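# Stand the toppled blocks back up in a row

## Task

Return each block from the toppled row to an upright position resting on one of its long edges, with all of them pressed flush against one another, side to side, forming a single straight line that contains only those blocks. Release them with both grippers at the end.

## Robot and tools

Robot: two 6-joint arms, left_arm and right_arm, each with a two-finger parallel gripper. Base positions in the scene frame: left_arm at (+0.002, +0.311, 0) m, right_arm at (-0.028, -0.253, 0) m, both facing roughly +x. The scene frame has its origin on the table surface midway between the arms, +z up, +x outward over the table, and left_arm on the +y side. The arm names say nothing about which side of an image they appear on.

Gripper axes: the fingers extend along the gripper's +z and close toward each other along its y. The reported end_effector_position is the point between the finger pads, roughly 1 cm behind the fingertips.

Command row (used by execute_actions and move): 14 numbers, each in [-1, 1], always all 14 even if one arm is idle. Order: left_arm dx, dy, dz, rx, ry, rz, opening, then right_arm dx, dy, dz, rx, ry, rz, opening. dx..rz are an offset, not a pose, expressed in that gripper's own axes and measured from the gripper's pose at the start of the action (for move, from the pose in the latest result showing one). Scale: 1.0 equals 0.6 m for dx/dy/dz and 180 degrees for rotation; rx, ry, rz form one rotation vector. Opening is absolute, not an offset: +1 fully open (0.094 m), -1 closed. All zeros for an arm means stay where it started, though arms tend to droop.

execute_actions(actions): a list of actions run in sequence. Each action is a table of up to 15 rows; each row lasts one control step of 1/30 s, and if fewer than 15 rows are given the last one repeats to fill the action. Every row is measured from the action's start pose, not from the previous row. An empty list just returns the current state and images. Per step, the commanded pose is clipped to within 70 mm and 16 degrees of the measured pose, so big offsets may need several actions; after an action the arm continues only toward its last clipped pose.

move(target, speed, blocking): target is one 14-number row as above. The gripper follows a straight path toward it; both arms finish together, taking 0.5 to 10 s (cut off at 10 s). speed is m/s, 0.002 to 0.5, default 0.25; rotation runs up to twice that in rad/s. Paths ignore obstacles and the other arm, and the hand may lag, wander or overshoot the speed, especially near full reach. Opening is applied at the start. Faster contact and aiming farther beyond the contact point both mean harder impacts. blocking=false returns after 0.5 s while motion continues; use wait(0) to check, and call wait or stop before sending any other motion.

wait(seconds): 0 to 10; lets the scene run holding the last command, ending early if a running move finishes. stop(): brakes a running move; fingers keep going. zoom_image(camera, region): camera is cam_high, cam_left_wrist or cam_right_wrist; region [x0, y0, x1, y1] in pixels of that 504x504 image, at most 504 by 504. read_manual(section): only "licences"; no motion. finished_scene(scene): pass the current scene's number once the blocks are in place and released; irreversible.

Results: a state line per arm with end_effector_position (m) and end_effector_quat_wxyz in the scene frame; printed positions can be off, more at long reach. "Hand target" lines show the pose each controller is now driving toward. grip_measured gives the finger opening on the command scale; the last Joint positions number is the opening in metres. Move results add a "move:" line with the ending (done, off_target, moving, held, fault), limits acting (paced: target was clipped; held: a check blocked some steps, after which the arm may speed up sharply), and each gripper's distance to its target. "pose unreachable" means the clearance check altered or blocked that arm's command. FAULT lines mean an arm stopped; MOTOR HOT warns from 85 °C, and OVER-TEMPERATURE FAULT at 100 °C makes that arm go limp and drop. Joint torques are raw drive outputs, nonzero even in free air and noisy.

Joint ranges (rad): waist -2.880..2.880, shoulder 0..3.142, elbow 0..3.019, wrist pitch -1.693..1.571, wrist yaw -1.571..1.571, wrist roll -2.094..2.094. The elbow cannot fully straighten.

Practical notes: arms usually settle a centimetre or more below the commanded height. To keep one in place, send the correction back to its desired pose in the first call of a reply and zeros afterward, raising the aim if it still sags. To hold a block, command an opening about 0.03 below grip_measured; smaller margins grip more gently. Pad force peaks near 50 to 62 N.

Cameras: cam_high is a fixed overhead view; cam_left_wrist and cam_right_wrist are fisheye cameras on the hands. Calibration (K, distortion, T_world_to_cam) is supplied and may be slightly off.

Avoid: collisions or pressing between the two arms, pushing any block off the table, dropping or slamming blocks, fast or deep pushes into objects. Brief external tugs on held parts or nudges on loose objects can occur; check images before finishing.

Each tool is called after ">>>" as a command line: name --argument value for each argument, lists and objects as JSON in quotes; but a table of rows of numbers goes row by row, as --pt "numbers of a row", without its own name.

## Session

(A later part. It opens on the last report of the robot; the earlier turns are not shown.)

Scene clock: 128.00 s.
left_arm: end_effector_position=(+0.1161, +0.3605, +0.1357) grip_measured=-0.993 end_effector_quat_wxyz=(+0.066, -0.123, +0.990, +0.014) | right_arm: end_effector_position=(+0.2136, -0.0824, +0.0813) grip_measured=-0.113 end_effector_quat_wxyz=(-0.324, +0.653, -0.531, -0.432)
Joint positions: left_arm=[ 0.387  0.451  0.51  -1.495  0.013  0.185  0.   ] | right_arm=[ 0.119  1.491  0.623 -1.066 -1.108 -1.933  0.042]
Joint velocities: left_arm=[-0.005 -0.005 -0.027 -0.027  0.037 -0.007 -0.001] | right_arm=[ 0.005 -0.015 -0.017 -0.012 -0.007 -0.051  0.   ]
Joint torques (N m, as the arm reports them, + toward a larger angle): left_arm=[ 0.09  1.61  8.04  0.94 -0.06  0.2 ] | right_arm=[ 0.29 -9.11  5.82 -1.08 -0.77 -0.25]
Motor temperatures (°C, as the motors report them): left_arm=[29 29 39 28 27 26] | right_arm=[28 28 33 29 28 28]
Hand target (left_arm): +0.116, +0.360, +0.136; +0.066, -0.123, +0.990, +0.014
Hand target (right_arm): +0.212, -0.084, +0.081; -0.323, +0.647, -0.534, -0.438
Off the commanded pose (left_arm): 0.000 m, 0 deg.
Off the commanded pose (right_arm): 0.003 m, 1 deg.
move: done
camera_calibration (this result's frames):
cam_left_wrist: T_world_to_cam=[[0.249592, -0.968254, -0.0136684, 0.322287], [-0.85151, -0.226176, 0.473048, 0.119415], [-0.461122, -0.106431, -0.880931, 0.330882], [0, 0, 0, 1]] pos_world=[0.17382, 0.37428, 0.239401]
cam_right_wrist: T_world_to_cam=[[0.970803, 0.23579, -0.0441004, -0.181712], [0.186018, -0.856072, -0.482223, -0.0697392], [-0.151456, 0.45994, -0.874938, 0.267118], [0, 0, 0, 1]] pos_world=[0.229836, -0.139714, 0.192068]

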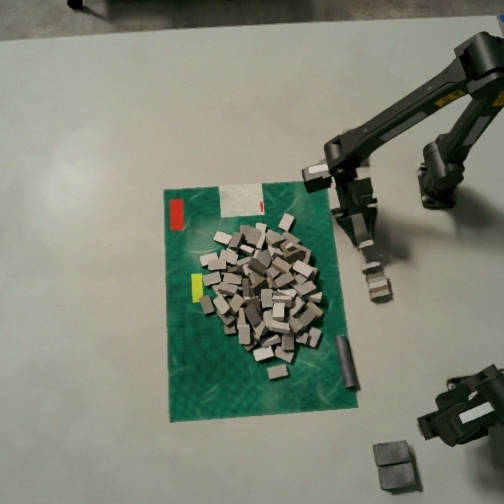

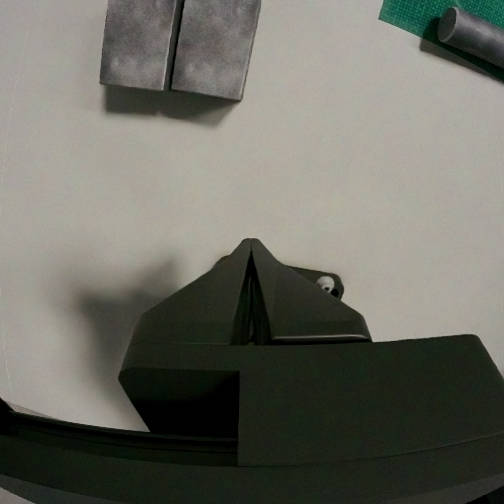

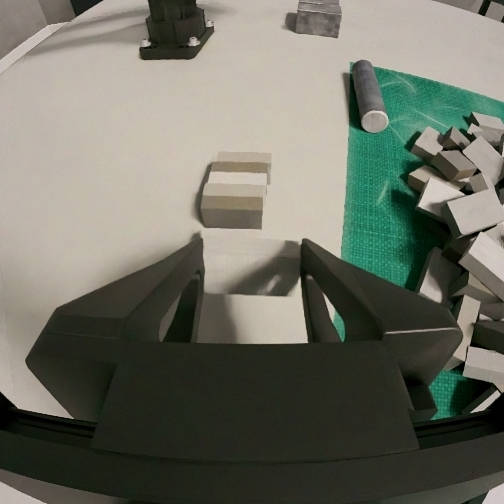

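>>> move --target '[0,0,0,0,0,0,-1,0.08,0.02,0.057,0,-0.03,0,-0.3]' --speed 0.08

>>> move --target '[0,0,0,0,0,0,-1,0,0,0,0,0,0,0.3]'

>>> move --target '[0,0,0,0,0,0,-1,0.02,0,-0.06,0,0,0,0.3]' --speed 0.08

>>> move --target '[0,0,0,0,0,0,-1,0,0,0,0,0,0,-0.6]'

>>> move --target '[0,0,0,0,0,0,-1,-0.04,0,0.11,0,0,0,-0.6]' --speed 0.04

Scene clock: 137.93 s.
left_arm: end_effector_position=(+0.1161, +0.3605, +0.1357) grip_measured=-0.993 end_effector_quat_wxyz=(+0.066, -0.123, +0.990, +0.014) | right_arm: end_effector_position=(+0.2032, -0.0759, +0.0278) grip_measured=-0.113 end_effector_quat_wxyz=(-0.349, +0.625, -0.522, -0.464)
Joint positions: left_arm=[ 0.387  0.451  0.51  -1.495  0.013  0.185  0.   ] | right_arm=[ 0.122  1.702  0.567 -0.868 -1.204 -1.979  0.042]
Joint velocities: left_arm=[-0.015  0.005  0.022 -0.007  0.007 -0.022  0.   ] | right_arm=[-0.005  0.005 -0.007  0.002 -0.007 -0.051 -0.   ]
Joint torques (N m, as the arm reports them, + toward a larger angle): left_arm=[ 0.05  1.52  8.02  1.   -0.07  0.19] | right_arm=[  2.54 -10.19   2.44   0.38  -0.36  -0.21]
Motor temperatures (°C, as the motors report them): left_arm=[29 29 40 28 27 26] | right_arm=[28 27 32 29 29 28]
Hand target (left_arm): +0.116, +0.360, +0.136; +0.066, -0.123, +0.990, +0.014
Hand target (right_arm): +0.199, -0.074, +0.023; -0.348, +0.632, -0.515, -0.462
Off the commanded pose (left_arm): 0.000 m, 0 deg.
Off the commanded pose (right_arm): 0.007 m, 1 deg.
move: done
camera_calibration (this result's frames):
cam_left_wrist: T_world_to_cam=[[0.249592, -0.968254, -0.0136684, 0.322287], [-0.85151, -0.226176, 0.473048, 0.119415], [-0.461122, -0.106431, -0.880931, 0.330882], [0, 0, 0, 1]] pos_world=[0.17382, 0.37428, 0.239401]
cam_right_wrist: T_world_to_cam=[[0.973152, 0.223476, -0.0550838, -0.17656], [0.153991, -0.810033, -0.565803, -0.0757042], [-0.171063, 0.54213, -0.822698, 0.224531], [0, 0, 0, 1]] pos_world=[0.221887, -0.143591, 0.132162]

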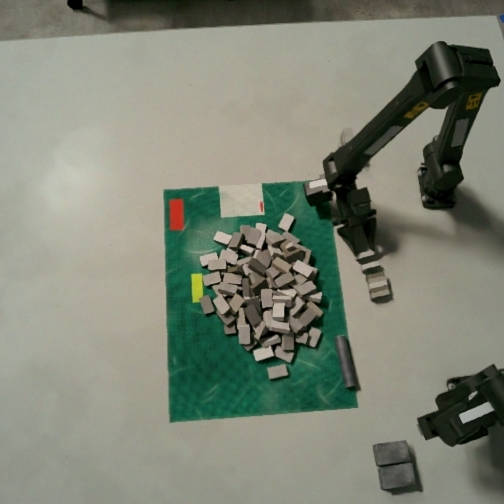

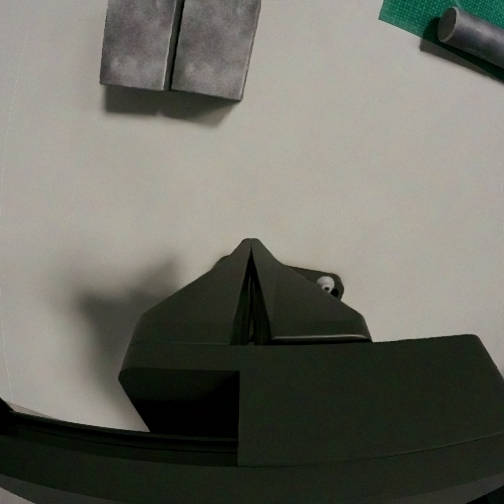

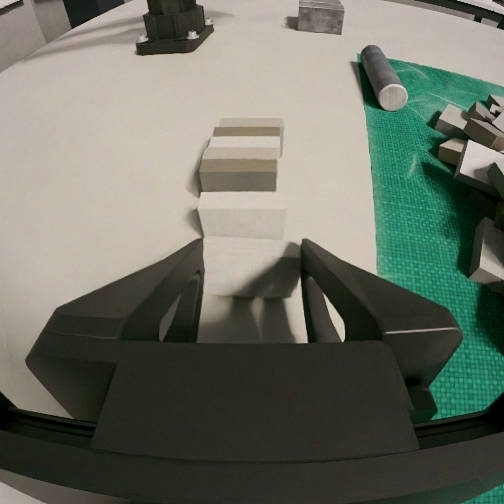

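Scene clock: 138.43 s.
left_arm: end_effector_position=(+0.1161, +0.3605, +0.1357) grip_measured=-0.993 end_effector_quat_wxyz=(+0.066, -0.123, +0.990, +0.014) | right_arm: end_effector_position=(+0.2032, -0.0759, +0.0279) grip_measured=+0.297 end_effector_quat_wxyz=(-0.349, +0.625, -0.521, -0.464)
Joint positions: left_arm=[ 0.387  0.451  0.51  -1.495  0.013  0.185  0.   ] | right_arm=[ 0.122  1.702  0.567 -0.868 -1.204 -1.979  0.061]
Joint velocities: left_arm=[-0.005 -0.005  0.007 -0.012 -0.051 -0.037  0.001] | right_arm=[ 0.015 -0.015 -0.002 -0.002  0.007 -0.022 -0.001]
Joint torques (N m, as the arm reports them, + toward a larger angle): left_arm=[ 0.05  1.1   7.99  0.98 -0.05  0.16] | right_arm=[  0.87 -10.83   3.42  -0.27  -0.55  -0.06]
Motor temperatures (°C, as the motors report them): left_arm=[29 29 40 28 27 26] | right_arm=[28 27 32 29 29 28]
Hand target (left_arm): +0.116, +0.360, +0.136; +0.066, -0.123, +0.990, +0.014
Hand target (right_arm): +0.203, -0.076, +0.028; -0.349, +0.625, -0.521, -0.464
Off the commanded pose (left_arm): 0.000 m, 0 deg.
Off the commanded pose (right_arm): 0.000 m, 0 deg.
move: done
camera_calibration (this result's frames):
cam_left_wrist: T_world_to_cam=[[0.249592, -0.968254, -0.0136684, 0.322287], [-0.85151, -0.226176, 0.473048, 0.119415], [-0.461122, -0.106431, -0.880931, 0.330882], [0, 0, 0, 1]] pos_world=[0.17382, 0.37428, 0.239401]
cam_right_wrist: T_world_to_cam=[[0.973177, 0.223465, -0.0546703, -0.176604], [0.154147, -0.809796, -0.5661, -0.0756614], [-0.170775, 0.542488, -0.822522, 0.224531], [0, 0, 0, 1]] pos_world=[0.221874, -0.143611, 0.132195]

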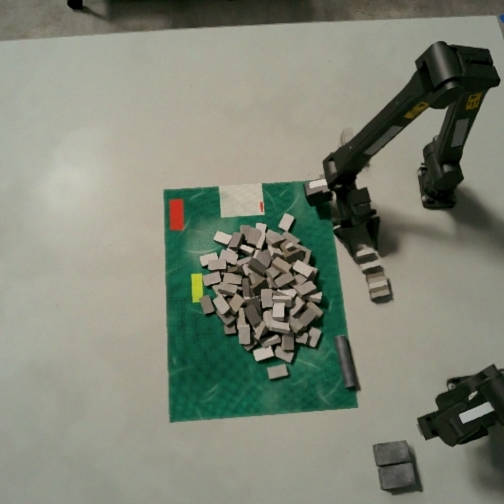

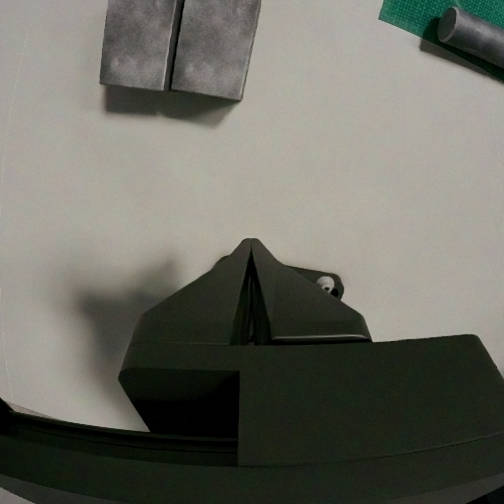

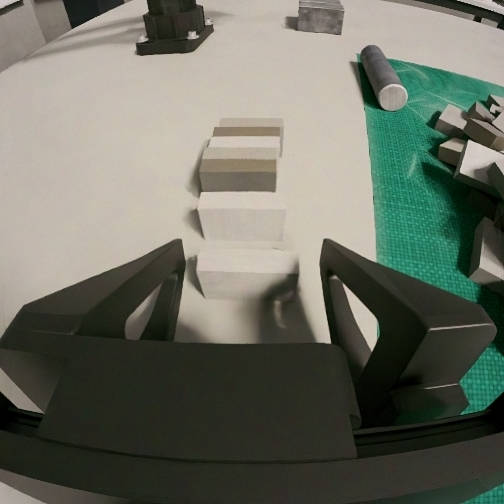

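Scene clock: 139.23 s.
left_arm: end_effector_position=(+0.1161, +0.3605, +0.1357) grip_measured=-0.993 end_effector_quat_wxyz=(+0.066, -0.123, +0.990, +0.014) | right_arm: end_effector_position=(+0.2047, -0.1107, +0.0236) grip_measured=+0.297 end_effector_quat_wxyz=(-0.341, +0.613, -0.555, -0.446)
Joint positions: left_arm=[ 0.387  0.451  0.51  -1.495  0.013  0.185  0.   ] | right_arm=[-0.005  1.703  0.567 -0.972 -1.127 -2.07   0.061]
Joint velocities: left_arm=[-0.005 -0.005  0.007  0.002 -0.007 -0.007  0.001] | right_arm=[-0.005 -0.005 -0.012 -0.017  0.037  0.007 -0.   ]
Joint torques (N m, as the arm reports them, + toward a larger angle): left_arm=[-0.33  1.5   8.1   0.98 -0.05  0.17] | right_arm=[  0.81 -12.19   4.79  -1.23  -0.38  -0.22]
Motor temperatures (°C, as the motors report them): left_arm=[29 29 40 28 27 26] | right_arm=[28 27 32 29 29 28]
Hand target (left_arm): +0.116, +0.360, +0.136; +0.066, -0.123, +0.990, +0.014
Hand target (right_arm): +0.211, -0.112, +0.028; -0.345, +0.618, -0.552, -0.441
Off the commanded pose (left_arm): 0.000 m, 0 deg.
Off the commanded pose (right_arm): 0.008 m, 5 deg.
joint sent to its limit (right arm) — the command would take joint 6 (wrist roll) past its lower limit, so that joint was sent only as far as its limit.
move: off_target (right_arm)
camera_calibration (this result's frames):
cam_left_wrist: T_world_to_cam=[[0.249592, -0.968254, -0.0136684, 0.322287], [-0.85151, -0.226176, 0.473048, 0.119415], [-0.461122, -0.106431, -0.880931, 0.330882], [0, 0, 0, 1]] pos_world=[0.17382, 0.37428, 0.239401]
cam_right_wrist: T_world_to_cam=[[0.983109, 0.161998, -0.0851641, -0.178595], [0.0937348, -0.845339, -0.525942, -0.0989919], [-0.157194, 0.509076, -0.846246, 0.234249], [0, 0, 0, 1]] pos_world=[0.22168, -0.174, 0.130959]

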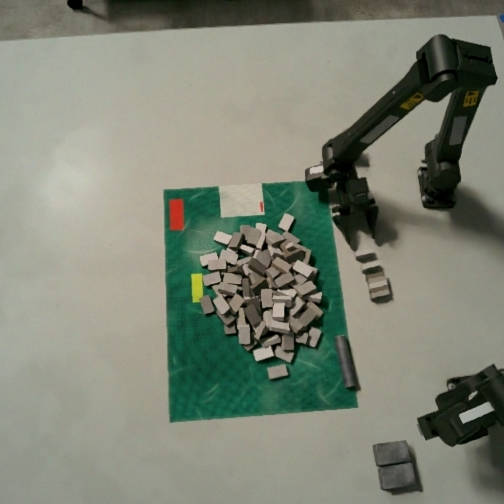

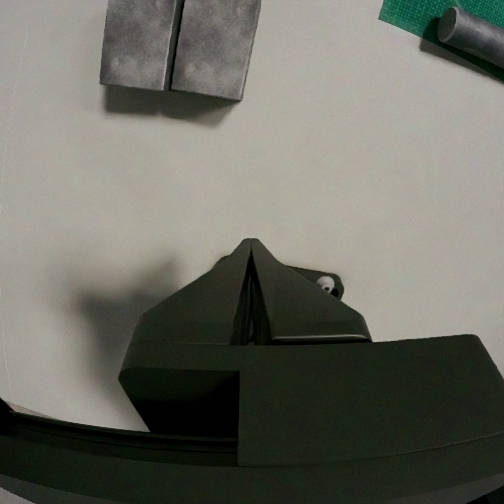

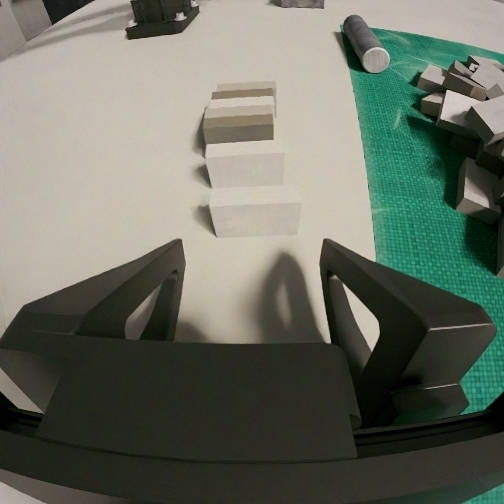

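Scene clock: 139.73 s.
left_arm: end_effector_position=(+0.1161, +0.3605, +0.1357) grip_measured=-0.993 end_effector_quat_wxyz=(+0.066, -0.123, +0.990, +0.014) | right_arm: end_effector_position=(+0.2046, -0.1107, +0.0237) grip_measured=-0.597 end_effector_quat_wxyz=(-0.341, +0.613, -0.555, -0.446)
Joint positions: left_arm=[ 0.387  0.451  0.51  -1.495  0.013  0.185  0.   ] | right_arm=[-0.005  1.703  0.567 -0.972 -1.127 -2.07   0.019]
Joint velocities: left_arm=[-0.034 -0.015  0.002  0.007 -0.022  0.037 -0.001] | right_arm=[ 0.005 -0.024 -0.017  0.002  0.007 -0.007 -0.   ]
Joint torques (N m, as the arm reports them, + toward a larger angle): left_arm=[ 0.58  1.7   8.    0.96 -0.09  0.18] | right_arm=[  1.54 -10.77   3.23  -0.64  -0.48  -0.08]
Motor temperatures (°C, as the motors report them): left_arm=[29 29 40 28 27 26] | right_arm=[28 27 32 29 29 28]
Hand target (left_arm): +0.116, +0.360, +0.136; +0.066, -0.123, +0.990, +0.014
Hand target (right_arm): +0.205, -0.111, +0.024; -0.341, +0.613, -0.555, -0.446
Off the commanded pose (left_arm): 0.000 m, 0 deg.
Off the commanded pose (right_arm): 0.000 m, 0 deg.
move: done
camera_calibration (this result's frames):
cam_left_wrist: T_world_to_cam=[[0.249592, -0.968254, -0.0136684, 0.322287], [-0.85151, -0.226176, 0.473048, 0.119415], [-0.461122, -0.106431, -0.880931, 0.330882], [0, 0, 0, 1]] pos_world=[0.17382, 0.37428, 0.239401]
cam_right_wrist: T_world_to_cam=[[0.983077, 0.161999, -0.0855351, -0.178529], [0.0935345, -0.845328, -0.525996, -0.0989264], [-0.157516, 0.509094, -0.846175, 0.234331], [0, 0, 0, 1]] pos_world=[0.221672, -0.174, 0.13098]

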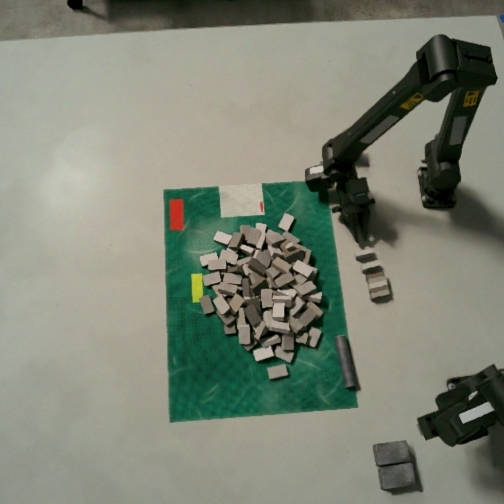

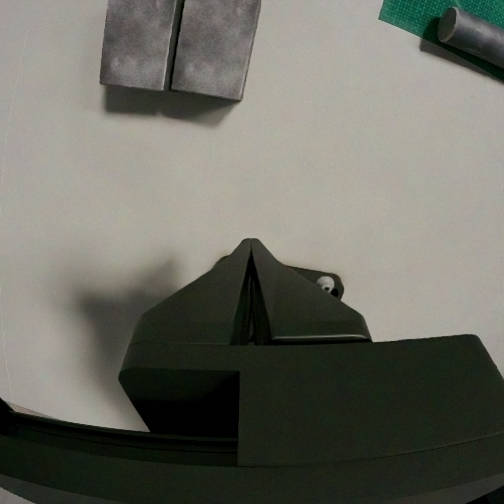

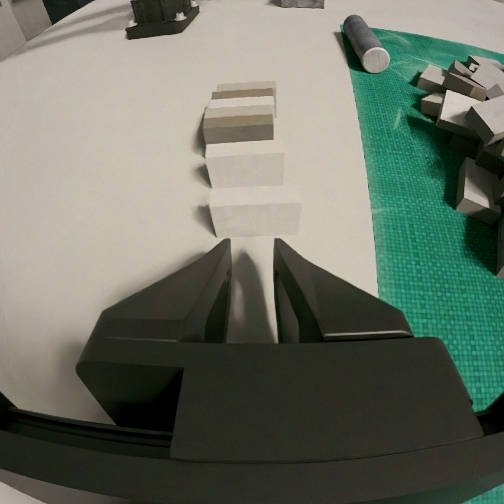

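Scene clock: 142.03 s.
left_arm: end_effector_position=(+0.1161, +0.3605, +0.1357) grip_measured=-0.993 end_effector_quat_wxyz=(+0.066, -0.123, +0.990, +0.014) | right_arm: end_effector_position=(+0.1982, -0.0418, +0.0201) grip_measured=-0.597 end_effector_quat_wxyz=(-0.341, +0.612, -0.559, -0.444)
Joint positions: left_arm=[ 0.387  0.451  0.51  -1.495  0.013  0.185  0.   ] | right_arm=[ 0.261  1.596  0.441 -0.33  -1.187 -1.393  0.019]
Joint velocities: left_arm=[ 0.005  0.005  0.002  0.002 -0.051 -0.007  0.   ] | right_arm=[-0.005 -0.024 -0.007 -0.007 -0.037  0.007 -0.   ]
Joint torques (N m, as the arm reports them, + toward a larger angle): left_arm=[ 0.11  1.53  7.93  0.98 -0.06  0.17] | right_arm=[  1.84 -10.53   3.06   1.43  -0.48   0.03]
Motor temperatures (°C, as the motors report them): left_arm=[29 29 40 28 27 26] | right_arm=[28 27 32 29 29 28]
Hand target (left_arm): +0.116, +0.360, +0.136; +0.066, -0.123, +0.990, +0.014
Hand target (right_arm): +0.195, -0.041, +0.021; -0.341, +0.613, -0.558, -0.443
Off the commanded pose (left_arm): 0.000 m, 0 deg.
Off the commanded pose (right_arm): 0.005 m, 1 deg.
move: done
camera_calibration (this result's frames):
cam_left_wrist: T_world_to_cam=[[0.249592, -0.968254, -0.0136684, 0.322287], [-0.85151, -0.226176, 0.473048, 0.119415], [-0.461122, -0.106431, -0.880931, 0.330882], [0, 0, 0, 1]] pos_world=[0.17382, 0.37428, 0.239401]
cam_right_wrist: T_world_to_cam=[[0.984186, 0.154105, -0.0873508, -0.184184], [0.0865306, -0.848525, -0.522033, -0.0408214], [-0.154567, 0.506218, -0.848441, 0.194625], [0, 0, 0, 1]] pos_world=[0.214886, -0.104777, 0.127729]

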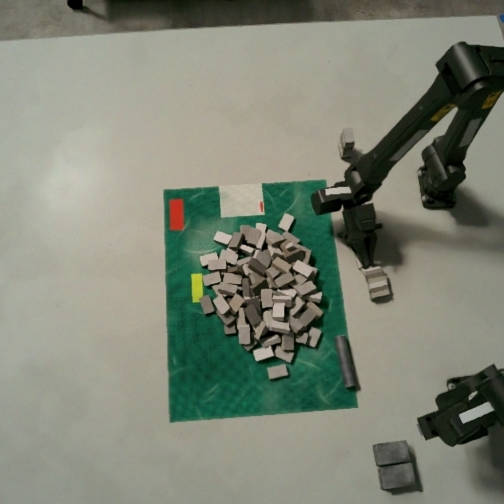

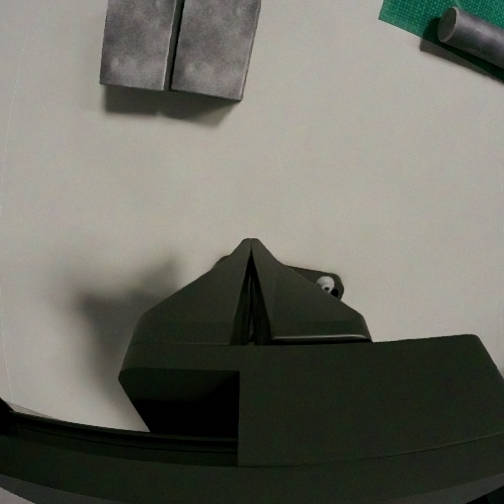

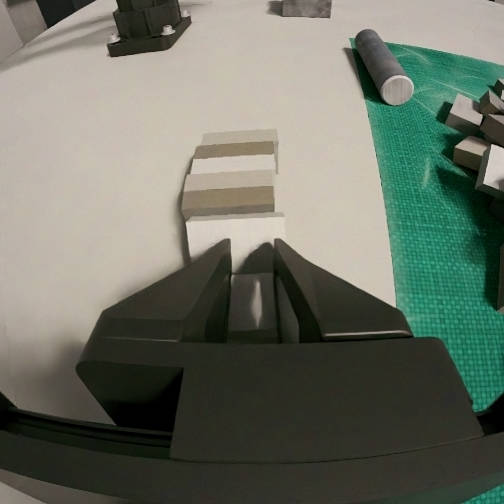

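>>> move --target '[0,0,0,0,0,0,-1,-0.06,0,-0.1,0,0,0,-0.6]' --speed 0.08

>>> zoom_image --camera "cam_high" --region '[320, 220, 420, 320]'

Scene clock: 146.77 s.
left_arm: end_effector_position=(+0.1161, +0.3605, +0.1357) grip_measured=-0.993 end_effector_quat_wxyz=(+0.066, -0.123, +0.990, +0.014) | right_arm: end_effector_position=(+0.1927, -0.0830, +0.0709) grip_measured=-0.597 end_effector_quat_wxyz=(-0.332, +0.606, -0.562, -0.455)
Joint positions: left_arm=[ 0.387  0.451  0.51  -1.495  0.013  0.185  0.   ] | right_arm=[ 0.103  1.478  0.528 -0.964 -1.173 -1.822  0.019]
Joint velocities: left_arm=[-0.024 -0.005 -0.002 -0.002  0.037  0.11  -0.   ] | right_arm=[-0.015 -0.005  0.007 -0.012 -0.007  0.007 -0.   ]
Joint torques (N m, as the arm reports them, + toward a larger angle): left_arm=[ 0.22  1.47  8.06  0.9  -0.05  0.18] | right_arm=[ 0.76 -8.88  8.32 -0.84 -0.46 -0.2 ]
Motor temperatures (°C, as the motors report them): left_arm=[29 29 40 28 27 26] | right_arm=[28 27 31 29 29 28]
Hand target (left_arm): +0.116, +0.360, +0.136; +0.066, -0.123, +0.990, +0.014
Hand target (right_arm): +0.207, -0.084, +0.077; -0.340, +0.612, -0.557, -0.446
Off the commanded pose (left_arm): 0.000 m, 0 deg.
Off the commanded pose (right_arm): 0.017 m, 2 deg.
move: off_target (right_arm)
camera_calibration (this result's frames):
cam_left_wrist: T_world_to_cam=[[0.249592, -0.968254, -0.0136684, 0.322287], [-0.85151, -0.226176, 0.473048, 0.119415], [-0.461122, -0.106431, -0.880931, 0.330882], [0, 0, 0, 1]] pos_world=[0.17382, 0.37428, 0.239401]
cam_right_wrist: T_world_to_cam=[[0.980209, 0.15895, -0.118005, -0.164645], [0.0738929, -0.846776, -0.526792, -0.0458557], [-0.183658, 0.507647, -0.841763, 0.262899], [0, 0, 0, 1]] pos_world=[0.213059, -0.146119, 0.177713]

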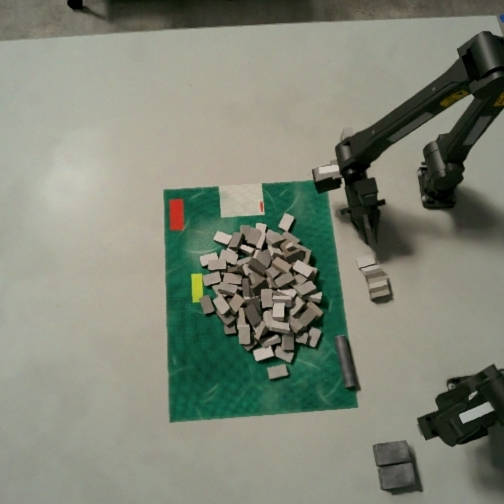

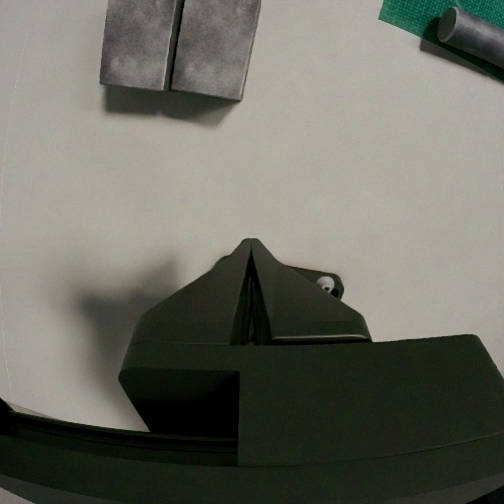

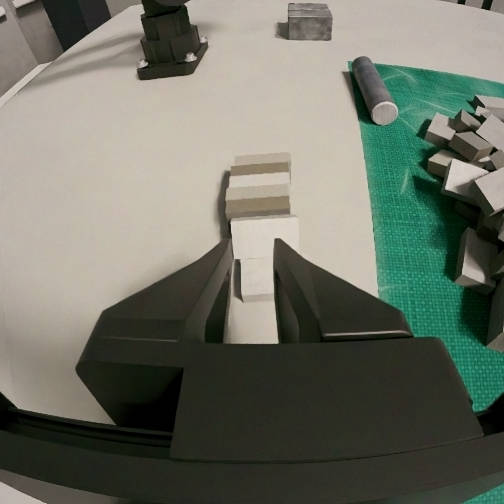

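Region (320, 220, 420, 320) of cam_high's 504x504 image, scaled by 5.040, with more detail than that image has.

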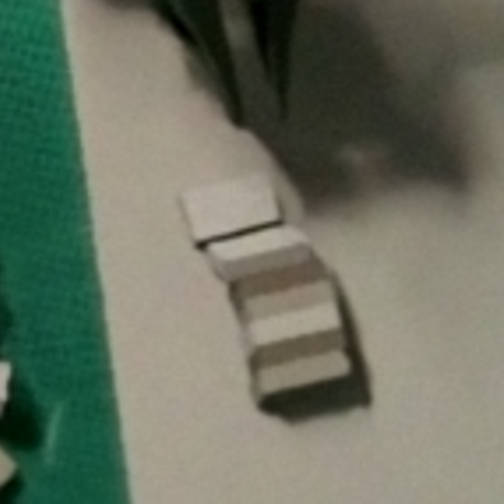

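>>> move --target '[0,0,0,0,0,0,-1,0,0,0,0,0.4,0,0.5]'

>>> move --target '[0,0,0,0,0,0,-1,-0.04,-0.03,0.03,0,0,0,0.5]' --speed 0.08

Scene clock: 156.00 s.
left_arm: end_effector_position=(+0.1161, +0.3605, +0.1357) grip_measured=-0.993 end_effector_quat_wxyz=(+0.066, -0.123, +0.990, +0.014) | right_arm: end_effector_position=(+0.1798, -0.0945, +0.0614) grip_measured=+0.497 end_effector_quat_wxyz=(+0.067, +0.756, -0.651, -0.006)
Joint positions: left_arm=[ 0.387  0.451  0.51  -1.495  0.013  0.185  0.   ] | right_arm=[ 0.713  1.266  0.693 -1.131  0.015 -1.057  0.07 ]
Joint velocities: left_arm=[-0.015 -0.005 -0.007 -0.017 -0.022  0.081  0.   ] | right_arm=[ 0.005 -0.005 -0.007 -0.007 -0.022  0.007 -0.001]
Joint torques (N m, as the arm reports them, + toward a larger angle): left_arm=[ 0.51  1.75  8.17  1.04 -0.06  0.2 ] | right_arm=[ 2.06 -6.99 12.63 -0.49  0.12  0.02]
Motor temperatures (°C, as the motors report them): left_arm=[29 29 40 28 27 26] | right_arm=[28 27 33 29 28 28]
Hand target (left_arm): +0.116, +0.360, +0.136; +0.066, -0.123, +0.990, +0.014
Hand target (right_arm): +0.192, -0.084, +0.073; +0.057, +0.754, -0.654, -0.002
Off the commanded pose (left_arm): 0.000 m, 0 deg.
Off the commanded pose (right_arm): 0.020 m, 1 deg.
move: off_target (right_arm)
camera_calibration (this result's frames):
cam_left_wrist: T_world_to_cam=[[0.249592, -0.968254, -0.0136684, 0.322287], [-0.85151, -0.226176, 0.473048, 0.119415], [-0.461122, -0.106431, -0.880931, 0.330882], [0, 0, 0, 1]] pos_world=[0.17382, 0.37428, 0.239401]
cam_right_wrist: T_world_to_cam=[[0.98274, 0.139613, -0.121372, -0.153349], [0.184987, -0.735884, 0.651348, -0.141435], [0.00162113, -0.662558, -0.749009, 0.108796], [0, 0, 0, 1]] pos_world=[0.17669, -0.0105869, 0.155001]

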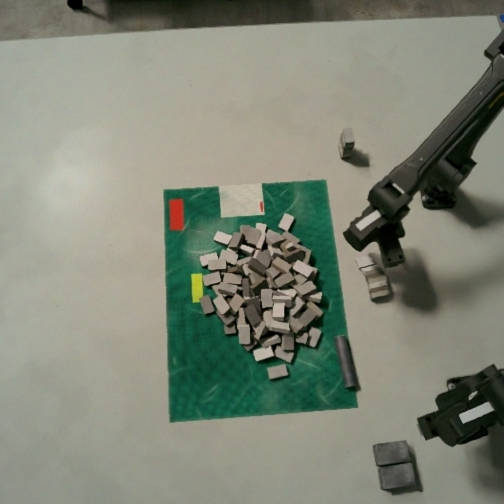

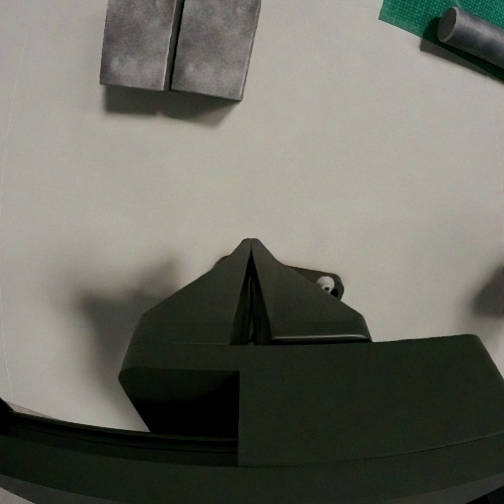

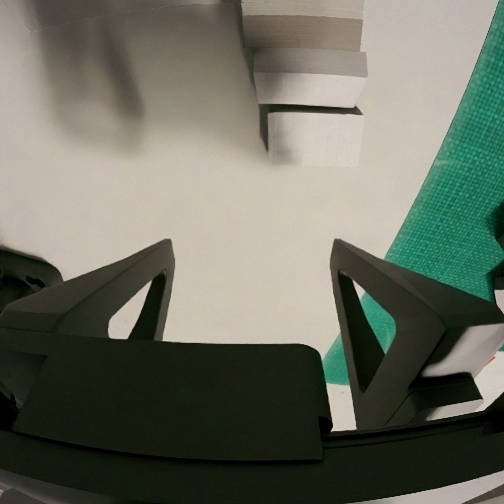

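Scene clock: 156.77 s.
left_arm: end_effector_position=(+0.1161, +0.3605, +0.1357) grip_measured=-0.993 end_effector_quat_wxyz=(+0.066, -0.123, +0.990, +0.014) | right_arm: end_effector_position=(+0.1794, -0.0832, +0.0346) grip_measured=+0.497 end_effector_quat_wxyz=(+0.086, +0.757, -0.648, -0.008)
Joint positions: left_arm=[ 0.387  0.451  0.51  -1.495  0.013  0.185  0.   ] | right_arm=[ 0.746  1.367  0.693 -1.069  0.013 -1.03   0.07 ]
Joint velocities: left_arm=[-0.005  0.005 -0.012 -0.007 -0.11  -0.066  0.001] | right_arm=[ 0.005 -0.015  0.017  0.017  0.037 -0.051 -0.   ]
Joint torques (N m, as the arm reports them, + toward a larger angle): left_arm=[ 0.44  1.55  8.03  1.06 -0.06  0.14] | right_arm=[ 1.44 -9.2  10.02  0.73 -0.08  0.  ]
Motor temperatures (°C, as the motors report them): left_arm=[29 29 40 28 27 26] | right_arm=[28 27 33 29 28 28]
Hand target (left_arm): +0.116, +0.360, +0.136; +0.066, -0.123, +0.990, +0.014
Hand target (right_arm): +0.192, -0.070, +0.040; +0.066, +0.756, -0.651, -0.005
Off the commanded pose (left_arm): 0.000 m, 0 deg.
Off the commanded pose (right_arm): 0.019 m, 2 deg.
move: off_target (right_arm)
camera_calibration (this result's frames):
cam_left_wrist: T_world_to_cam=[[0.249592, -0.968254, -0.0136684, 0.322287], [-0.85151, -0.226176, 0.473048, 0.119415], [-0.461122, -0.106431, -0.880931, 0.330882], [0, 0, 0, 1]] pos_world=[0.17382, 0.37428, 0.239401]
cam_right_wrist: T_world_to_cam=[[0.97798, 0.141668, -0.153246, -0.155661], [0.20809, -0.717904, 0.664314, -0.118669], [-0.0159041, -0.681575, -0.731575, 0.0971979], [0, 0, 0, 1]] pos_world=[0.178473, 0.00310698, 0.126087]

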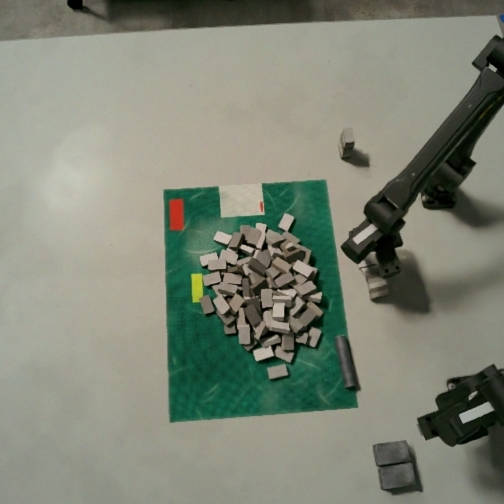

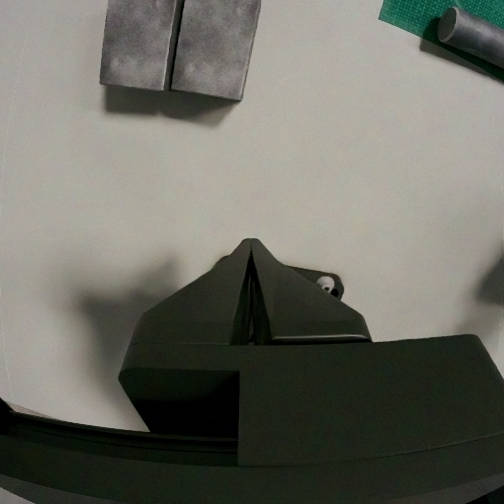

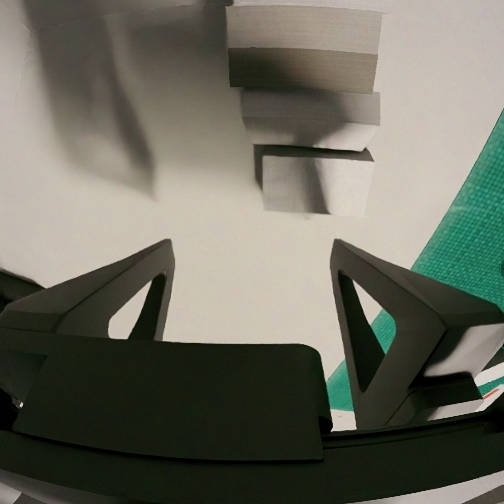

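>>> move --target '[0,0,0,0,0,0,-1,-0.045,-0.05,0,0.045,0,0,0.5]' --speed 0.06

>>> move --target '[0,0,0,0,0,0,-1,0,0,0.035,0,0,0,0.5]' --speed 0.06

Scene clock: 166.70 s.
left_arm: end_effector_position=(+0.1161, +0.3605, +0.1357) grip_measured=-0.993 end_effector_quat_wxyz=(+0.066, -0.123, +0.990, +0.014) | right_arm: end_effector_position=(+0.1958, -0.0622, +0.0269) grip_measured=+0.497 end_effector_quat_wxyz=(+0.043, +0.762, -0.645, +0.034)
Joint positions: left_arm=[ 0.387  0.451  0.51  -1.495  0.013  0.185  0.   ] | right_arm=[ 0.803  1.385  0.693 -0.956  0.078 -0.982  0.07 ]
Joint velocities: left_arm=[-0.015 -0.005 -0.002 -0.032  0.066  0.037 -0.   ] | right_arm=[-0.005 -0.005 -0.002 -0.002  0.007  0.022  0.001]
Joint torques (N m, as the arm reports them, + toward a larger angle): left_arm=[ 0.3   1.36  8.01  0.98 -0.05  0.15] | right_arm=[ 1.84 -9.16  9.38  0.82  0.12  0.03]
Motor temperatures (°C, as the motors report them): left_arm=[29 29 41 28 27 26] | right_arm=[28 27 34 29 28 28]
Hand target (left_arm): +0.116, +0.360, +0.136; +0.066, -0.123, +0.990, +0.014
Hand target (right_arm): +0.204, -0.052, +0.028; +0.031, +0.761, -0.647, +0.037
Off the commanded pose (left_arm): 0.000 m, 0 deg.
Off the commanded pose (right_arm): 0.013 m, 1 deg.
move: off_target (right_arm)
camera_calibration (this result's frames):
cam_left_wrist: T_world_to_cam=[[0.249592, -0.968254, -0.0136684, 0.322287], [-0.85151, -0.226176, 0.473048, 0.119415], [-0.461122, -0.106431, -0.880931, 0.330882], [0, 0, 0, 1]] pos_world=[0.17382, 0.37428, 0.239401]
cam_right_wrist: T_world_to_cam=[[0.986645, 0.15926, -0.0341658, -0.179665], [0.14005, -0.722364, 0.677182, -0.0891916], [0.0831678, -0.672924, -0.735022, 0.0873684], [0, 0, 0, 1]] pos_world=[0.182491, 0.0229768, 0.118478]

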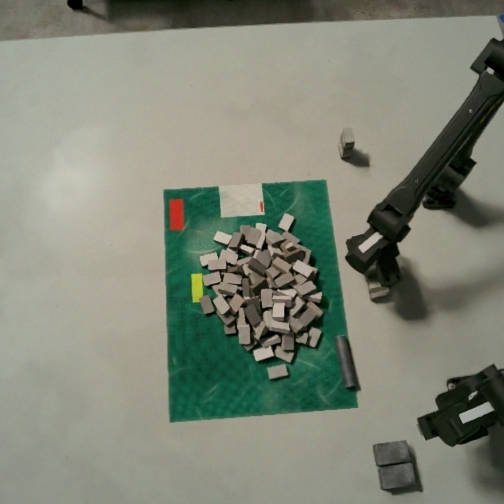

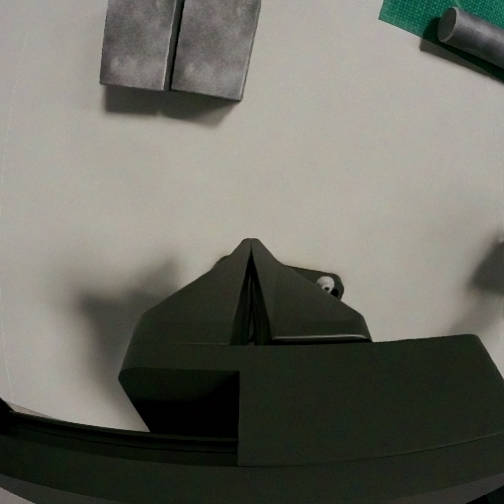

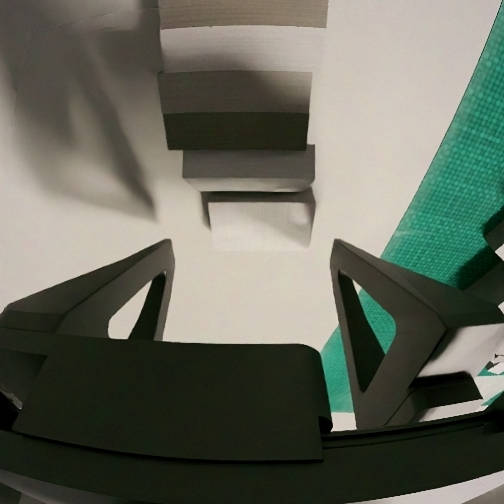

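Scene clock: 167.50 s.
left_arm: end_effector_position=(+0.1161, +0.3605, +0.1357) grip_measured=-0.993 end_effector_quat_wxyz=(+0.066, -0.123, +0.990, +0.014) | right_arm: end_effector_position=(+0.1966, -0.0614, +0.0121) grip_measured=+0.497 end_effector_quat_wxyz=(+0.040, +0.762, -0.645, +0.035)
Joint positions: left_arm=[ 0.387  0.451  0.51  -1.495  0.013  0.185  0.   ] | right_arm=[ 0.803  1.418  0.675 -0.9    0.078 -0.982  0.07 ]
Joint velocities: left_arm=[-0.005 -0.015  0.007 -0.002 -0.037  0.037 -0.   ] | right_arm=[-0.015 -0.024 -0.007  0.002 -0.037  0.066  0.001]
Joint torques (N m, as the arm reports them, + toward a larger angle): left_arm=[ 0.36  1.25  8.12  0.94 -0.06  0.16] | right_arm=[ 0.74 -8.45  6.1   0.8   0.05 -0.13]
Motor temperatures (°C, as the motors report them): left_arm=[29 29 41 28 27 26] | right_arm=[28 27 34 29 28 28]
Hand target (left_arm): +0.116, +0.360, +0.136; +0.066, -0.123, +0.990, +0.014
Hand target (right_arm): +0.196, -0.064, +0.006; +0.043, +0.762, -0.645, +0.034
Off the commanded pose (left_arm): 0.000 m, 0 deg.
Off the commanded pose (right_arm): 0.007 m, 0 deg.
move: done
camera_calibration (this result's frames):
cam_left_wrist: T_world_to_cam=[[0.249592, -0.968254, -0.0136684, 0.322287], [-0.85151, -0.226176, 0.473048, 0.119415], [-0.461122, -0.106431, -0.880931, 0.330882], [0, 0, 0, 1]] pos_world=[0.17382, 0.37428, 0.239401]
cam_right_wrist: T_world_to_cam=[[0.986762, 0.159369, -0.0300532, -0.181142], [0.137602, -0.724656, 0.675233, -0.0783806], [0.0858328, -0.670429, -0.736992, 0.0765821], [0, 0, 0, 1]] pos_world=[0.182956, 0.0234122, 0.103922]

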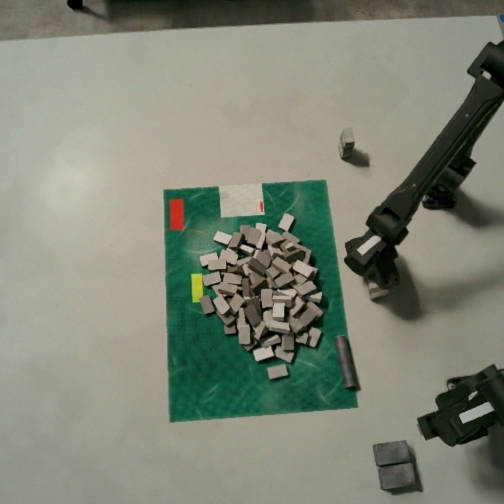

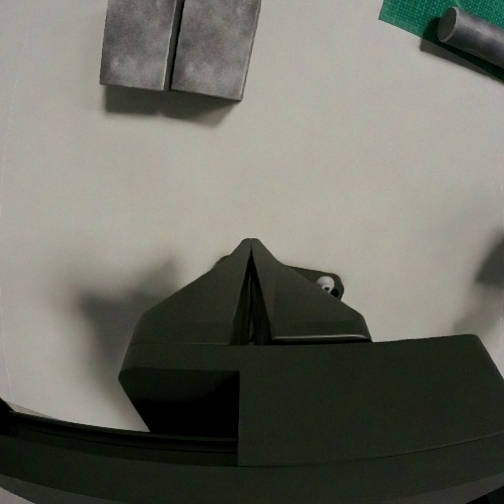

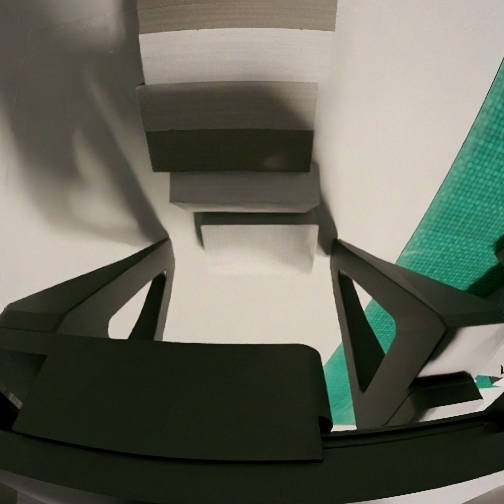

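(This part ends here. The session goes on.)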